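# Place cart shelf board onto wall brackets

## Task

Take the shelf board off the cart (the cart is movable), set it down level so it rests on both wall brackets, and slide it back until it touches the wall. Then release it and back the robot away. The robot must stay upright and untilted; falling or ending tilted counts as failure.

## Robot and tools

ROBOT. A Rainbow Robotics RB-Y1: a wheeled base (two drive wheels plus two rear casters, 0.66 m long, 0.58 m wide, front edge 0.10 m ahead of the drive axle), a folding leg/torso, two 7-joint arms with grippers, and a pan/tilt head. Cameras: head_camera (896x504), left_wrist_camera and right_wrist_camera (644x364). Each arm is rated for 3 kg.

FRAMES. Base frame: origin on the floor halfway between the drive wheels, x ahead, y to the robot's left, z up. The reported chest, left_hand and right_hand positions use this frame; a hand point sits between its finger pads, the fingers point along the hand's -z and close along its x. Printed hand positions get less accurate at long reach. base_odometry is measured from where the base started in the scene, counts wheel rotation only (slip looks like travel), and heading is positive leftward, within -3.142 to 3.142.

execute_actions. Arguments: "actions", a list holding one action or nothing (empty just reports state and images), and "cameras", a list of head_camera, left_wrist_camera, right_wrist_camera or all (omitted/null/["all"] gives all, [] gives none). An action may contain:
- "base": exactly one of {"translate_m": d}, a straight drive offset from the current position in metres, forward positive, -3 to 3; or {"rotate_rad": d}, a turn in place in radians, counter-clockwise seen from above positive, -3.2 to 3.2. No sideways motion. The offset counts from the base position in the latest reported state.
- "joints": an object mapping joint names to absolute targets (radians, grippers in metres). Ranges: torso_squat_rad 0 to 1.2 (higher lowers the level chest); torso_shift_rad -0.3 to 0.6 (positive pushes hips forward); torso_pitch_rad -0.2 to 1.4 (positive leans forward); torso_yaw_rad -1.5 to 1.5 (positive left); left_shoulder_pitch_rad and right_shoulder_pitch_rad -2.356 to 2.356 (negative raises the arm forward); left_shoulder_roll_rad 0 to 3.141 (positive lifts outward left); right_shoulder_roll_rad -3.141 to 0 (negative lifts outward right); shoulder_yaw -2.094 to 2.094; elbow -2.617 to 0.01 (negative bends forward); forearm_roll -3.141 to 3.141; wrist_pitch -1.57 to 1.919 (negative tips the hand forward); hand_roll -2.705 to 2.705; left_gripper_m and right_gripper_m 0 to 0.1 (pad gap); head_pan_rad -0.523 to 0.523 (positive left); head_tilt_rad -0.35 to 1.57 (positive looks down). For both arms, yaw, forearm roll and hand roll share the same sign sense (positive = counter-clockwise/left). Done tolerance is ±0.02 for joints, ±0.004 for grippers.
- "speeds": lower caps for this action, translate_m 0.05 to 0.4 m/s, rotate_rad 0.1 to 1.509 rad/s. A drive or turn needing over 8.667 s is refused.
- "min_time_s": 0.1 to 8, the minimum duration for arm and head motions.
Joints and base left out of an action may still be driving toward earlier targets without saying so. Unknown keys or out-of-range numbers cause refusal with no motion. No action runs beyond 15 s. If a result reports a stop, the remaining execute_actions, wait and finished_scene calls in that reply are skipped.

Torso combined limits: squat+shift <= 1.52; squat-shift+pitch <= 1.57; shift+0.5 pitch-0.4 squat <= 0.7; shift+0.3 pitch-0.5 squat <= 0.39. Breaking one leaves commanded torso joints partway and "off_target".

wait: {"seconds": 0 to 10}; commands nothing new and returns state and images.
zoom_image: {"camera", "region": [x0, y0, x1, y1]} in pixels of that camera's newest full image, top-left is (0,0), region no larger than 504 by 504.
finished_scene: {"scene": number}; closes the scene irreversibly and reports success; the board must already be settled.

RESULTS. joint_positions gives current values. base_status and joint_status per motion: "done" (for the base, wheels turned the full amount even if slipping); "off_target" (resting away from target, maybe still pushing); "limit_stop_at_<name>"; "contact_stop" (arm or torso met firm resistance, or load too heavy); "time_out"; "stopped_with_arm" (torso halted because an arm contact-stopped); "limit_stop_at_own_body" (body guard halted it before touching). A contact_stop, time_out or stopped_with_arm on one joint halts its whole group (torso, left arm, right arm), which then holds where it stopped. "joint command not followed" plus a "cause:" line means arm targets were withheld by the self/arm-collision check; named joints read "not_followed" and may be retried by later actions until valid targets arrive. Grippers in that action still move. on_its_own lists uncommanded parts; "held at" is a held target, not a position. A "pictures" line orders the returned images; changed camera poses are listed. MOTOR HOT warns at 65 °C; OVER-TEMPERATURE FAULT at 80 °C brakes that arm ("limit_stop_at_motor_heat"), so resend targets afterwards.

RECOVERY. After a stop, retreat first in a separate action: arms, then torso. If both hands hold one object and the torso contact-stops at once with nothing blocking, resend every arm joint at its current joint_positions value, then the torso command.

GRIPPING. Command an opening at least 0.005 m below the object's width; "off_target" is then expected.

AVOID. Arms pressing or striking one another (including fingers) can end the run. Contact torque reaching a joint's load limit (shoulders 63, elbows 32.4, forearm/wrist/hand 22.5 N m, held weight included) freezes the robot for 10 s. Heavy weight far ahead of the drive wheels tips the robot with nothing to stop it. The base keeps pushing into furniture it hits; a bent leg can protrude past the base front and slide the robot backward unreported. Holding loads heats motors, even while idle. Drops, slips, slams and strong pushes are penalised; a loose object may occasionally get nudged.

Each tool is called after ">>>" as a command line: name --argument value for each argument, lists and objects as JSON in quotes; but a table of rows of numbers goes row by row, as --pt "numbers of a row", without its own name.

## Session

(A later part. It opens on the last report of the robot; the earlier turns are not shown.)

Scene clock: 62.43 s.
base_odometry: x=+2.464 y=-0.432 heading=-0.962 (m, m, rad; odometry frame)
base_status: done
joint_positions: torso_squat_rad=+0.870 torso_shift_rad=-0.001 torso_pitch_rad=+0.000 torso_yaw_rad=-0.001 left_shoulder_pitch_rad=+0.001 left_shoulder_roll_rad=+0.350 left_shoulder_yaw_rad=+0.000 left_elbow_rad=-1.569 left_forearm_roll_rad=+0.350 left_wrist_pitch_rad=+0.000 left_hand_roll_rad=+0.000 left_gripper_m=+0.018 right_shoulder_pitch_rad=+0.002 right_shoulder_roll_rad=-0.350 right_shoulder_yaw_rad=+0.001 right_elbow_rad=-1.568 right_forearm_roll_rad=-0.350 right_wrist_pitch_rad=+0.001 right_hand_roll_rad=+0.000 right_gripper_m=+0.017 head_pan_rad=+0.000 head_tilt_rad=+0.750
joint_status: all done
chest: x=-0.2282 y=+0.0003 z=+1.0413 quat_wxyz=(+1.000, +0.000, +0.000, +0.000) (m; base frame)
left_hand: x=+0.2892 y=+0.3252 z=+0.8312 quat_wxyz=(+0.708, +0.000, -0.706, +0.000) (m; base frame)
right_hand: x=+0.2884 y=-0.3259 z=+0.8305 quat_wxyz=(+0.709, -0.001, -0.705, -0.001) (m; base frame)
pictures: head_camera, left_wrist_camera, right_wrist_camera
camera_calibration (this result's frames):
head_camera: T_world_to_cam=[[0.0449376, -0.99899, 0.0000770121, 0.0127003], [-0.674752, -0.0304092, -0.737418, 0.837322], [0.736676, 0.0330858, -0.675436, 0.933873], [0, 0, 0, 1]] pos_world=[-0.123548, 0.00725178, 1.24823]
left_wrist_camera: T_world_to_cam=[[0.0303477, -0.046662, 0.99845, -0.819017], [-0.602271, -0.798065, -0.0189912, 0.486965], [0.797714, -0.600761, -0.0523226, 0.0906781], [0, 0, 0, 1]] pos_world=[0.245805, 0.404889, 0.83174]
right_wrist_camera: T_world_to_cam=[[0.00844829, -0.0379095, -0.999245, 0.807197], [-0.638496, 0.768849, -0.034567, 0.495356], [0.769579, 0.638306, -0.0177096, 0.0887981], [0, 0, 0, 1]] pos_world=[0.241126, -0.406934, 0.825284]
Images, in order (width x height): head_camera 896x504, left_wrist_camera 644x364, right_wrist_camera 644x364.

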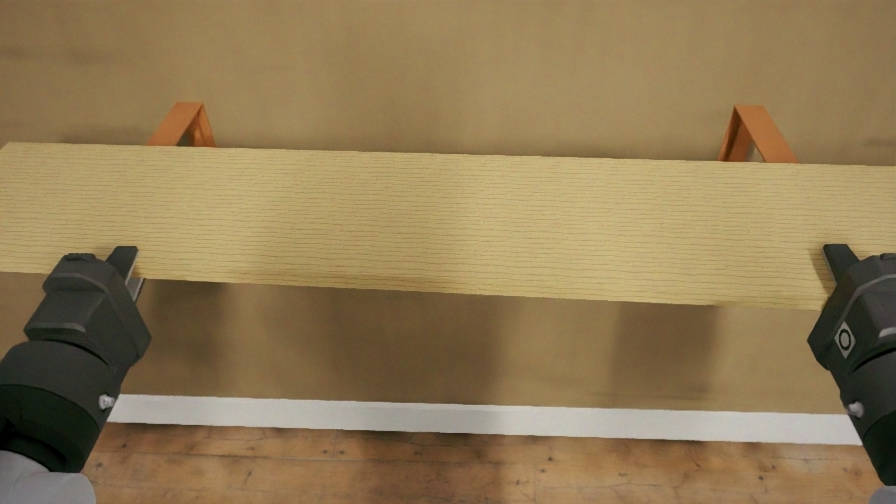

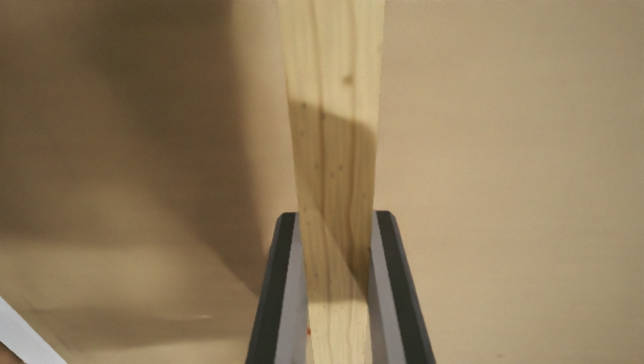

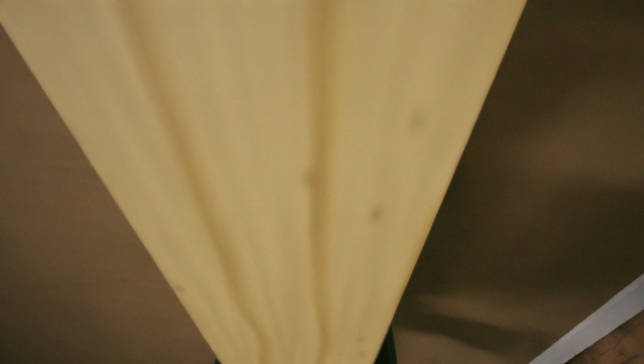

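>>> execute_actions --actions '[{"base":{"translate_m":0.125}}]' --cameras '[]'

>>> execute_actions --actions '[{"joints":{"torso_squat_rad":0.915}}]' --cameras '[]'

>>> execute_actions --actions '[{"joints":{"left_gripper_m":0.06,"right_gripper_m":0.06}}]'

>>> execute_actions --actions '[{"base":{"translate_m":-0.1}}]' --cameras '[]'

>>> execute_actions --actions '[{"joints":{"left_gripper_m":0,"right_gripper_m":0}}]'

Scene clock: 64.37 s.
base_odometry: x=+2.535 y=-0.534 heading=-0.964 (m, m, rad; odometry frame)
base_status: done
joint_positions: torso_squat_rad=+0.870 torso_shift_rad=-0.001 torso_pitch_rad=+0.001 torso_yaw_rad=-0.001 left_shoulder_pitch_rad=+0.001 left_shoulder_roll_rad=+0.350 left_shoulder_yaw_rad=+0.000 left_elbow_rad=-1.569 left_forearm_roll_rad=+0.350 left_wrist_pitch_rad=+0.000 left_hand_roll_rad=+0.000 left_gripper_m=+0.018 right_shoulder_pitch_rad=+0.002 right_shoulder_roll_rad=-0.350 right_shoulder_yaw_rad=+0.001 right_elbow_rad=-1.568 right_forearm_roll_rad=-0.350 right_wrist_pitch_rad=+0.001 right_hand_roll_rad=+0.000 right_gripper_m=+0.017 head_pan_rad=+0.000 head_tilt_rad=+0.750
joint_status: not commanded
chest: x=-0.2281 y=+0.0003 z=+1.0413 quat_wxyz=(+1.000, +0.000, +0.000, +0.000) (m; base frame)
left_hand: x=+0.2893 y=+0.3252 z=+0.8311 quat_wxyz=(+0.708, +0.000, -0.706, +0.000) (m; base frame)
right_hand: x=+0.2885 y=-0.3259 z=+0.8304 quat_wxyz=(+0.709, -0.001, -0.705, -0.001) (m; base frame)
pictures: none
No camera images: the call's "cameras" was empty. Leave "cameras" out to get every camera's image.

Scene clock: 65.20 s.
base_odometry: x=+2.535 y=-0.534 heading=-0.964 (m, m, rad; odometry frame)
base_status: not commanded
joint_positions: torso_squat_rad=+0.915 torso_shift_rad=-0.001 torso_pitch_rad=+0.000 torso_yaw_rad=-0.001 left_shoulder_pitch_rad=+0.000 left_shoulder_roll_rad=+0.350 left_shoulder_yaw_rad=+0.000 left_elbow_rad=-1.571 left_forearm_roll_rad=+0.350 left_wrist_pitch_rad=+0.000 left_hand_roll_rad=+0.000 left_gripper_m=+0.019 right_shoulder_pitch_rad=+0.002 right_shoulder_roll_rad=-0.350 right_shoulder_yaw_rad=+0.001 right_elbow_rad=-1.568 right_forearm_roll_rad=-0.350 right_wrist_pitch_rad=+0.001 right_hand_roll_rad=+0.000 right_gripper_m=+0.017 head_pan_rad=+0.000 head_tilt_rad=+0.750
joint_status: all done
chest: x=-0.2285 y=+0.0002 z=+1.0168 quat_wxyz=(+1.000, +0.000, +0.000, +0.000) (m; base frame)
left_hand: x=+0.2894 y=+0.3250 z=+0.8086 quat_wxyz=(+0.707, +0.000, -0.707, +0.000) (m; base frame)
right_hand: x=+0.2883 y=-0.3259 z=+0.8062 quat_wxyz=(+0.709, +0.000, -0.705, -0.001) (m; base frame)
pictures: none
No camera images: the call's "cameras" was empty. Leave "cameras" out to get every camera's image.

Scene clock: 66.27 s.
base_odometry: x=+2.535 y=-0.534 heading=-0.964 (m, m, rad; odometry frame)
base_status: not commanded
joint_positions: torso_squat_rad=+0.915 torso_shift_rad=-0.001 torso_pitch_rad=+0.000 torso_yaw_rad=-0.001 left_shoulder_pitch_rad=+0.000 left_shoulder_roll_rad=+0.350 left_shoulder_yaw_rad=+0.000 left_elbow_rad=-1.570 left_forearm_roll_rad=+0.350 left_wrist_pitch_rad=+0.000 left_hand_roll_rad=+0.000 left_gripper_m=+0.060 right_shoulder_pitch_rad=+0.001 right_shoulder_roll_rad=-0.350 right_shoulder_yaw_rad=+0.000 right_elbow_rad=-1.570 right_forearm_roll_rad=-0.350 right_wrist_pitch_rad=+0.000 right_hand_roll_rad=+0.000 right_gripper_m=+0.060 head_pan_rad=+0.000 head_tilt_rad=+0.750
joint_status: all done
chest: x=-0.2285 y=+0.0002 z=+1.0168 quat_wxyz=(+1.000, +0.000, +0.000, +0.000) (m; base frame)
left_hand: x=+0.2894 y=+0.3251 z=+0.8083 quat_wxyz=(+0.707, +0.000, -0.707, +0.000) (m; base frame)
right_hand: x=+0.2886 y=-0.3257 z=+0.8076 quat_wxyz=(+0.708, +0.000, -0.707, -0.001) (m; base frame)
pictures: head_camera, left_wrist_camera, right_wrist_camera
camera_calibration (this result's frames):
head_camera: T_world_to_cam=[[0.0449508, -0.998989, -0.0000141616, 0.0127521], [-0.674373, -0.0303338, -0.737768, 0.819506], [0.737022, 0.0331728, -0.675055, 0.917158], [0, 0, 0, 1]] pos_world=[-0.123886, 0.00717329, 1.22374]
left_wrist_camera: T_world_to_cam=[[0.027122, -0.0470778, 0.998523, -0.795054], [-0.602416, -0.797899, -0.021256, 0.488427], [0.797721, -0.60095, -0.0500011, 0.0874324], [0, 0, 0, 1]] pos_world=[0.246053, 0.404829, 0.808634]
right_wrist_camera: T_world_to_cam=[[0.0124451, -0.0377857, -0.999208, 0.783208], [-0.638689, 0.768574, -0.037019, 0.496512], [0.769365, 0.638644, -0.0145683, 0.0857467], [0, 0, 0, 1]] pos_world=[0.241399, -0.406774, 0.802217]
Images, in order (width x height): head_camera 896x504, left_wrist_camera 644x364, right_wrist_camera 644x364.

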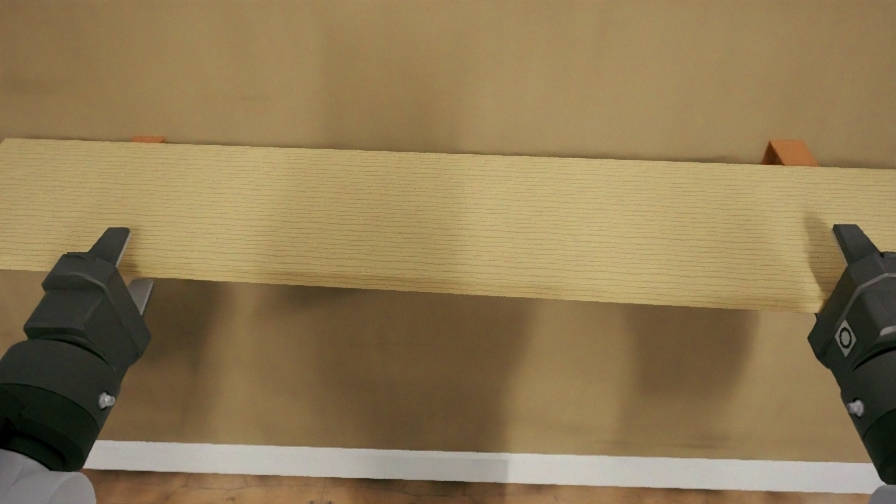

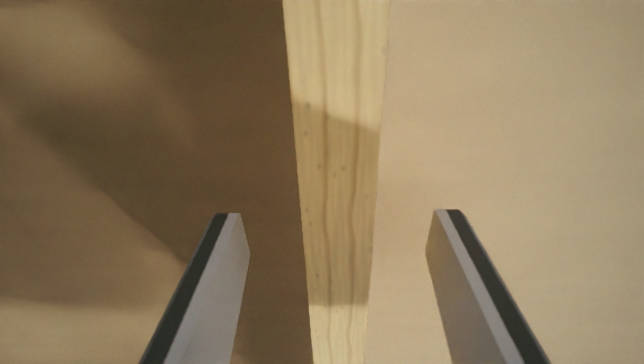

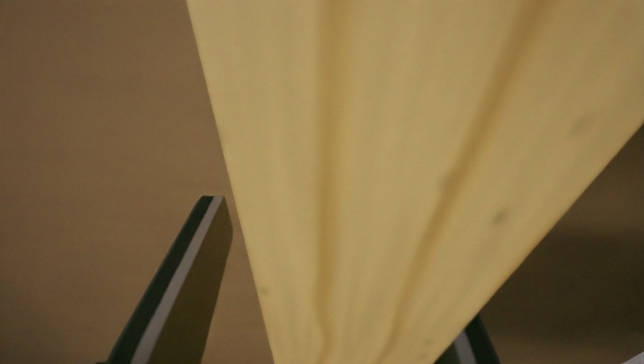

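Scene clock: 67.77 s.
base_odometry: x=+2.478 y=-0.452 heading=-0.962 (m, m, rad; odometry frame)
base_status: done
joint_positions: torso_squat_rad=+0.915 torso_shift_rad=-0.001 torso_pitch_rad=+0.000 torso_yaw_rad=-0.001 left_shoulder_pitch_rad=+0.000 left_shoulder_roll_rad=+0.350 left_shoulder_yaw_rad=+0.000 left_elbow_rad=-1.570 left_forearm_roll_rad=+0.350 left_wrist_pitch_rad=+0.000 left_hand_roll_rad=+0.000 left_gripper_m=+0.060 right_shoulder_pitch_rad=+0.000 right_shoulder_roll_rad=-0.350 right_shoulder_yaw_rad=+0.000 right_elbow_rad=-1.570 right_forearm_roll_rad=-0.350 right_wrist_pitch_rad=+0.000 right_hand_roll_rad=+0.000 right_gripper_m=+0.060 head_pan_rad=+0.000 head_tilt_rad=+0.750
joint_status: not commanded
chest: x=-0.2285 y=+0.0002 z=+1.0168 quat_wxyz=(+1.000, +0.000, +0.000, +0.000) (m; base frame)
left_hand: x=+0.2894 y=+0.3252 z=+0.8083 quat_wxyz=(+0.707, +0.000, -0.707, +0.000) (m; base frame)
right_hand: x=+0.2888 y=-0.3256 z=+0.8082 quat_wxyz=(+0.707, +0.000, -0.707, -0.001) (m; base frame)
pictures: none
No camera images: the call's "cameras" was empty. Leave "cameras" out to get every camera's image.

Scene clock: 68.87 s.
base_odometry: x=+2.478 y=-0.452 heading=-0.962 (m, m, rad; odometry frame)
base_status: not commanded
joint_positions: torso_squat_rad=+0.915 torso_shift_rad=-0.001 torso_pitch_rad=+0.000 torso_yaw_rad=-0.001 left_shoulder_pitch_rad=+0.000 left_shoulder_roll_rad=+0.350 left_shoulder_yaw_rad=+0.000 left_elbow_rad=-1.570 left_forearm_roll_rad=+0.350 left_wrist_pitch_rad=+0.000 left_hand_roll_rad=+0.000 left_gripper_m=+0.001 right_shoulder_pitch_rad=+0.000 right_shoulder_roll_rad=-0.350 right_shoulder_yaw_rad=+0.000 right_elbow_rad=-1.570 right_forearm_roll_rad=-0.350 right_wrist_pitch_rad=+0.000 right_hand_roll_rad=+0.000 right_gripper_m=+0.000 head_pan_rad=+0.000 head_tilt_rad=+0.750
joint_status: all done
chest: x=-0.2285 y=+0.0002 z=+1.0168 quat_wxyz=(+1.000, +0.000, +0.000, +0.000) (m; base frame)
left_hand: x=+0.2894 y=+0.3252 z=+0.8083 quat_wxyz=(+0.707, +0.000, -0.707, +0.000) (m; base frame)
right_hand: x=+0.2888 y=-0.3256 z=+0.8082 quat_wxyz=(+0.707, +0.000, -0.707, -0.001) (m; base frame)
pictures: head_camera, left_wrist_camera, right_wrist_camera
camera_calibration (this result's frames):
head_camera: T_world_to_cam=[[0.0449457, -0.998989, 0.0000375957, 0.0127152], [-0.674249, -0.030363, -0.73788, 0.819596], [0.737135, 0.0331392, -0.674932, 0.917108], [0, 0, 0, 1]] pos_world=[-0.123992, 0.0071956, 1.22375]
left_wrist_camera: T_world_to_cam=[[0.0270691, -0.0470329, 0.998526, -0.795074], [-0.602393, -0.797916, -0.0212534, 0.488418], [0.79774, -0.600931, -0.0499312, 0.0874027], [0, 0, 0, 1]] pos_world=[0.246017, 0.404845, 0.808647]
right_wrist_camera: T_world_to_cam=[[0.013539, -0.0378284, -0.999193, 0.783416], [-0.638786, 0.768458, -0.0377486, 0.497155], [0.769265, 0.638782, -0.0137601, 0.084974], [0, 0, 0, 1]] pos_world=[0.241602, -0.406687, 0.80272]
Images, in order (width x height): head_camera 896x504, left_wrist_camera 644x364, right_wrist_camera 644x364.

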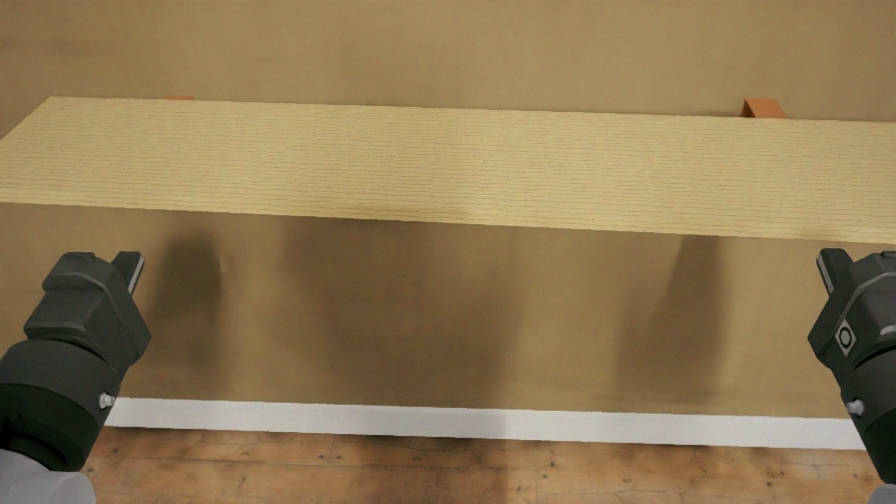

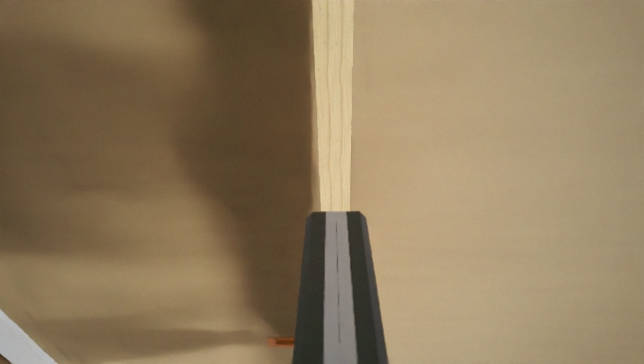

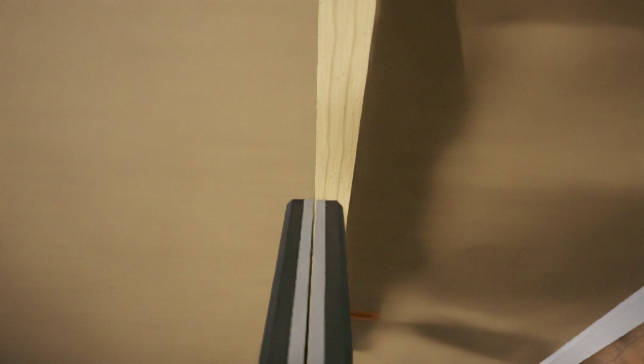

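>>> execute_actions --actions '[{"base":{"translate_m":0.105},"speeds":{"translate_m":0.05},"joints":{"right_elbow_rad":-1.548}}]' --cameras '["head_camera"]'

>>> execute_actions --actions '[{"base":{"translate_m":-0.5},"joints":{"head_tilt_rad":0.5}}]'

Scene clock: 71.97 s.
base_odometry: x=+2.538 y=-0.538 heading=-0.963 (m, m, rad; odometry frame)
base_status: done
joint_positions: torso_squat_rad=+0.915 torso_shift_rad=-0.001 torso_pitch_rad=+0.000 torso_yaw_rad=-0.001 left_shoulder_pitch_rad=+0.000 left_shoulder_roll_rad=+0.350 left_shoulder_yaw_rad=+0.000 left_elbow_rad=-1.570 left_forearm_roll_rad=+0.350 left_wrist_pitch_rad=+0.000 left_hand_roll_rad=+0.000 left_gripper_m=+0.001 right_shoulder_pitch_rad=+0.000 right_shoulder_roll_rad=-0.350 right_shoulder_yaw_rad=+0.000 right_elbow_rad=-1.548 right_forearm_roll_rad=-0.350 right_wrist_pitch_rad=+0.000 right_hand_roll_rad=+0.000 right_gripper_m=+0.000 head_pan_rad=+0.000 head_tilt_rad=+0.750
joint_status: all done
chest: x=-0.2285 y=+0.0002 z=+1.0168 quat_wxyz=(+1.000, +0.000, +0.000, -0.001) (m; base frame)
left_hand: x=+0.2895 y=+0.3251 z=+0.8082 quat_wxyz=(+0.707, +0.000, -0.707, +0.000) (m; base frame)
right_hand: x=+0.2879 y=-0.3295 z=+0.7981 quat_wxyz=(+0.715, -0.003, -0.700, -0.003) (m; base frame)
pictures: head_camera
camera_calibration (this result's frames):
head_camera: T_world_to_cam=[[0.0448855, -0.998992, 0.0000543209, 0.0126894], [-0.674342, -0.0303389, -0.737796, 0.819545], [0.737054, 0.0330797, -0.675024, 0.917143], [0, 0, 0, 1]] pos_world=[-0.1239, 0.00720187, 1.22375]
Images, in order (width x height): head_camera 896x504.

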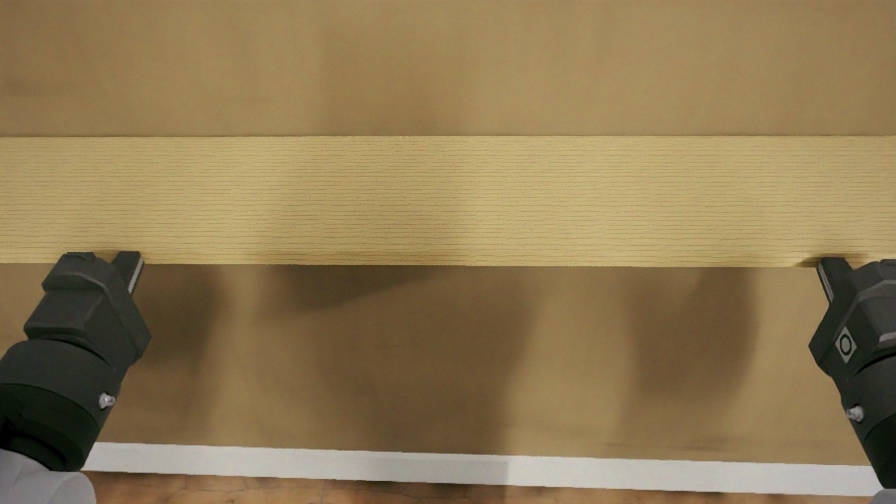

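Scene clock: 75.23 s.
base_odometry: x=+2.253 y=-0.128 heading=-0.965 (m, m, rad; odometry frame)
base_status: done
joint_positions: torso_squat_rad=+0.915 torso_shift_rad=-0.001 torso_pitch_rad=+0.000 torso_yaw_rad=-0.001 left_shoulder_pitch_rad=+0.000 left_shoulder_roll_rad=+0.350 left_shoulder_yaw_rad=+0.000 left_elbow_rad=-1.570 left_forearm_roll_rad=+0.350 left_wrist_pitch_rad=+0.000 left_hand_roll_rad=+0.000 left_gripper_m=+0.001 right_shoulder_pitch_rad=+0.000 right_shoulder_roll_rad=-0.350 right_shoulder_yaw_rad=+0.000 right_elbow_rad=-1.548 right_forearm_roll_rad=-0.350 right_wrist_pitch_rad=+0.000 right_hand_roll_rad=+0.000 right_gripper_m=+0.000 head_pan_rad=+0.000 head_tilt_rad=+0.500
joint_status: all done
chest: x=-0.2285 y=+0.0002 z=+1.0168 quat_wxyz=(+1.000, +0.000, +0.000, -0.001) (m; base frame)
left_hand: x=+0.2895 y=+0.3251 z=+0.8082 quat_wxyz=(+0.707, +0.000, -0.707, +0.000) (m; base frame)
right_hand: x=+0.2880 y=-0.3294 z=+0.7982 quat_wxyz=(+0.715, -0.003, -0.700, -0.003) (m; base frame)
pictures: head_camera, left_wrist_camera, right_wrist_camera
camera_calibration (this result's frames):
head_camera: T_world_to_cam=[[0.043472, -0.998989, 0.0114247, -0.00143731], [-0.470865, -0.0305732, -0.881676, 1.03663], [0.881134, 0.0329487, -0.471718, 0.699527], [0, 0, 0, 1]] pos_world=[-0.1282, 0.00720887, 1.24397]
left_wrist_camera: T_world_to_cam=[[0.0271463, -0.0470116, 0.998525, -0.795065], [-0.602442, -0.797882, -0.0211868, 0.488375], [0.797701, -0.600978, -0.0499813, 0.0874113], [0, 0, 0, 1]] pos_world=[0.246072, 0.40482, 0.808609]
right_wrist_camera: T_world_to_cam=[[-0.00726027, -0.0378696, -0.999256, 0.779342], [-0.633405, 0.773426, -0.024709, 0.488875], [0.773786, 0.632755, -0.0296021, 0.0972398], [0, 0, 0, 1]] pos_world=[0.240071, -0.410124, 0.79372]
Images, in order (width x height): head_camera 896x504, left_wrist_camera 644x364, right_wrist_camera 644x364.

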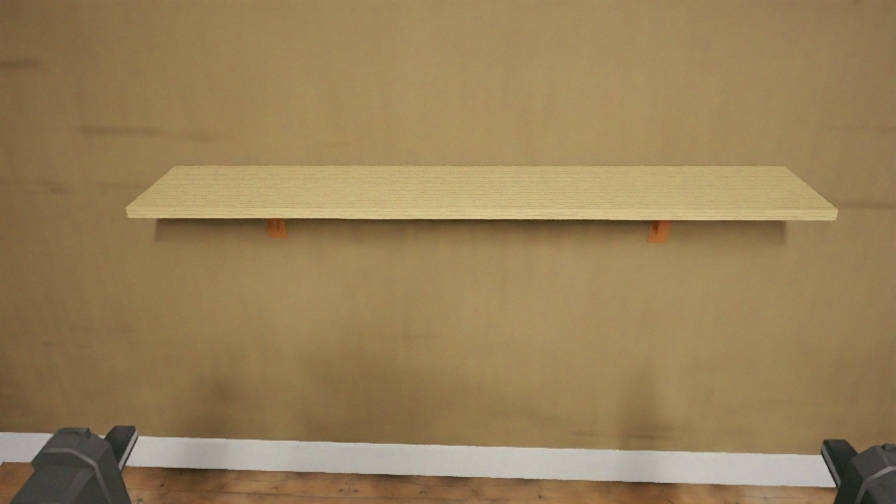

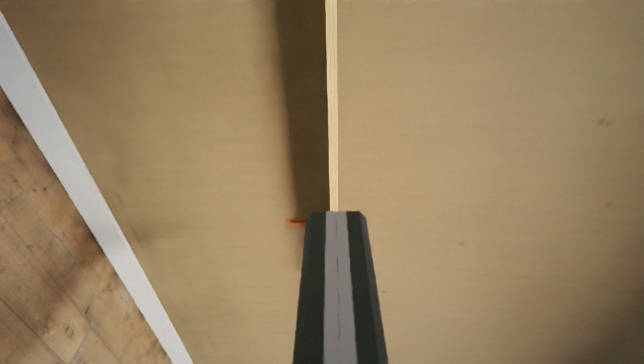

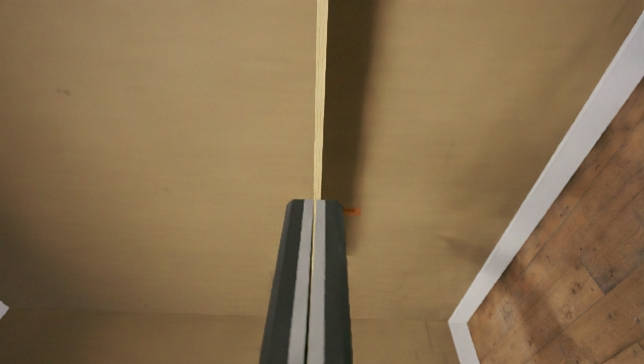

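The left end is still about 3 cm off the wall and the right about 1 cm, so I'm pushing again.

>>> execute_actions --actions '[{"base":{"translate_m":0.47},"joints":{"torso_yaw_rad":-0.03,"head_tilt_rad":0.75}}]' --cameras '[]'

>>> execute_actions --actions '[{"base":{"translate_m":0.055},"speeds":{"translate_m":0.05}}]' --cameras '["head_camera"]'

>>> execute_actions --actions '[{"base":{"translate_m":-0.5}}]' --cameras '[]'

>>> finished_scene --scene 1

Scene clock: 78.17 s.
base_odometry: x=+2.520 y=-0.514 heading=-0.966 (m, m, rad; odometry frame)
base_status: done
joint_positions: torso_squat_rad=+0.915 torso_shift_rad=-0.001 torso_pitch_rad=+0.000 torso_yaw_rad=-0.030 left_shoulder_pitch_rad=+0.000 left_shoulder_roll_rad=+0.350 left_shoulder_yaw_rad=+0.000 left_elbow_rad=-1.570 left_forearm_roll_rad=+0.350 left_wrist_pitch_rad=+0.000 left_hand_roll_rad=+0.000 left_gripper_m=+0.001 right_shoulder_pitch_rad=+0.000 right_shoulder_roll_rad=-0.350 right_shoulder_yaw_rad=+0.000 right_elbow_rad=-1.548 right_forearm_roll_rad=-0.350 right_wrist_pitch_rad=+0.000 right_hand_roll_rad=+0.000 right_gripper_m=+0.000 head_pan_rad=+0.000 head_tilt_rad=+0.750
joint_status: all done
chest: x=-0.2284 y=+0.0002 z=+1.0168 quat_wxyz=(+1.000, +0.000, +0.000, -0.015) (m; base frame)
left_hand: x=+0.2987 y=+0.3100 z=+0.8081 quat_wxyz=(+0.707, -0.011, -0.707, -0.010) (m; base frame)
right_hand: x=+0.2783 y=-0.3442 z=+0.7981 quat_wxyz=(+0.714, -0.013, -0.699, -0.014) (m; base frame)
pictures: none
No camera images: the call's "cameras" was empty. Leave "cameras" out to get every camera's image.

Scene clock: 80.20 s.
base_odometry: x=+2.551 y=-0.559 heading=-0.966 (m, m, rad; odometry frame)
base_status: done
joint_positions: torso_squat_rad=+0.915 torso_shift_rad=-0.003 torso_pitch_rad=-0.003 torso_yaw_rad=-0.029 left_shoulder_pitch_rad=+0.008 left_shoulder_roll_rad=+0.348 left_shoulder_yaw_rad=-0.004 left_elbow_rad=-1.573 left_forearm_roll_rad=+0.350 left_wrist_pitch_rad=-0.001 left_hand_roll_rad=+0.000 left_gripper_m=+0.001 right_shoulder_pitch_rad=+0.000 right_shoulder_roll_rad=-0.350 right_shoulder_yaw_rad=+0.000 right_elbow_rad=-1.548 right_forearm_roll_rad=-0.350 right_wrist_pitch_rad=+0.000 right_hand_roll_rad=+0.000 right_gripper_m=+0.000 head_pan_rad=+0.000 head_tilt_rad=+0.750
joint_status: not commanded
chest: x=-0.2302 y=-0.0001 z=+1.0165 quat_wxyz=(+1.000, +0.000, -0.002, -0.014) (m; base frame)
left_hand: x=+0.2948 y=+0.3089 z=+0.8065 quat_wxyz=(+0.708, -0.011, -0.706, -0.010) (m; base frame)
right_hand: x=+0.2775 y=-0.3439 z=+0.7993 quat_wxyz=(+0.713, -0.013, -0.701, -0.013) (m; base frame)
pictures: head_camera
camera_calibration (this result's frames):
head_camera: T_world_to_cam=[[0.0169633, -0.999856, -0.0005549, 0.00660316], [-0.672631, -0.0110011, -0.739896, 0.82071], [0.739784, 0.0129243, -0.672721, 0.916573], [0, 0, 0, 1]] pos_world=[-0.126143, 0.00378479, 1.22384]
Images, in order (width x height): head_camera 896x504.

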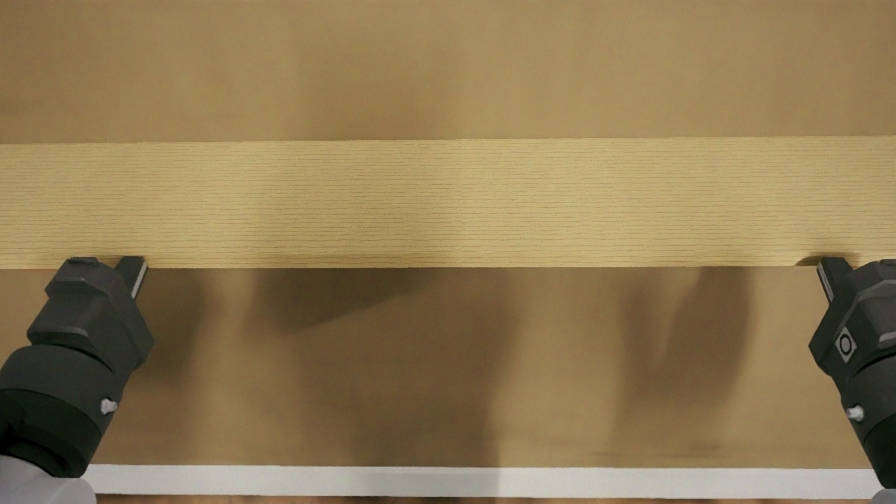

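Scene clock: 83.47 s.
base_odometry: x=+2.266 y=-0.148 heading=-0.964 (m, m, rad; odometry frame)
base_status: done
joint_positions: torso_squat_rad=+0.915 torso_shift_rad=-0.001 torso_pitch_rad=+0.000 torso_yaw_rad=-0.030 left_shoulder_pitch_rad=+0.000 left_shoulder_roll_rad=+0.350 left_shoulder_yaw_rad=+0.000 left_elbow_rad=-1.570 left_forearm_roll_rad=+0.350 left_wrist_pitch_rad=+0.000 left_hand_roll_rad=+0.000 left_gripper_m=+0.001 right_shoulder_pitch_rad=+0.000 right_shoulder_roll_rad=-0.350 right_shoulder_yaw_rad=+0.000 right_elbow_rad=-1.548 right_forearm_roll_rad=-0.350 right_wrist_pitch_rad=+0.000 right_hand_roll_rad=+0.000 right_gripper_m=+0.000 head_pan_rad=+0.000 head_tilt_rad=+0.750
joint_status: not commanded
chest: x=-0.2285 y=+0.0002 z=+1.0168 quat_wxyz=(+1.000, +0.000, +0.000, -0.015) (m; base frame)
left_hand: x=+0.2986 y=+0.3098 z=+0.8081 quat_wxyz=(+0.707, -0.011, -0.707, -0.010) (m; base frame)
right_hand: x=+0.2782 y=-0.3442 z=+0.7982 quat_wxyz=(+0.714, -0.013, -0.699, -0.014) (m; base frame)
pictures: none
No camera images: the call's "cameras" was empty. Leave "cameras" out to get every camera's image.

The scene is finished: the task was done.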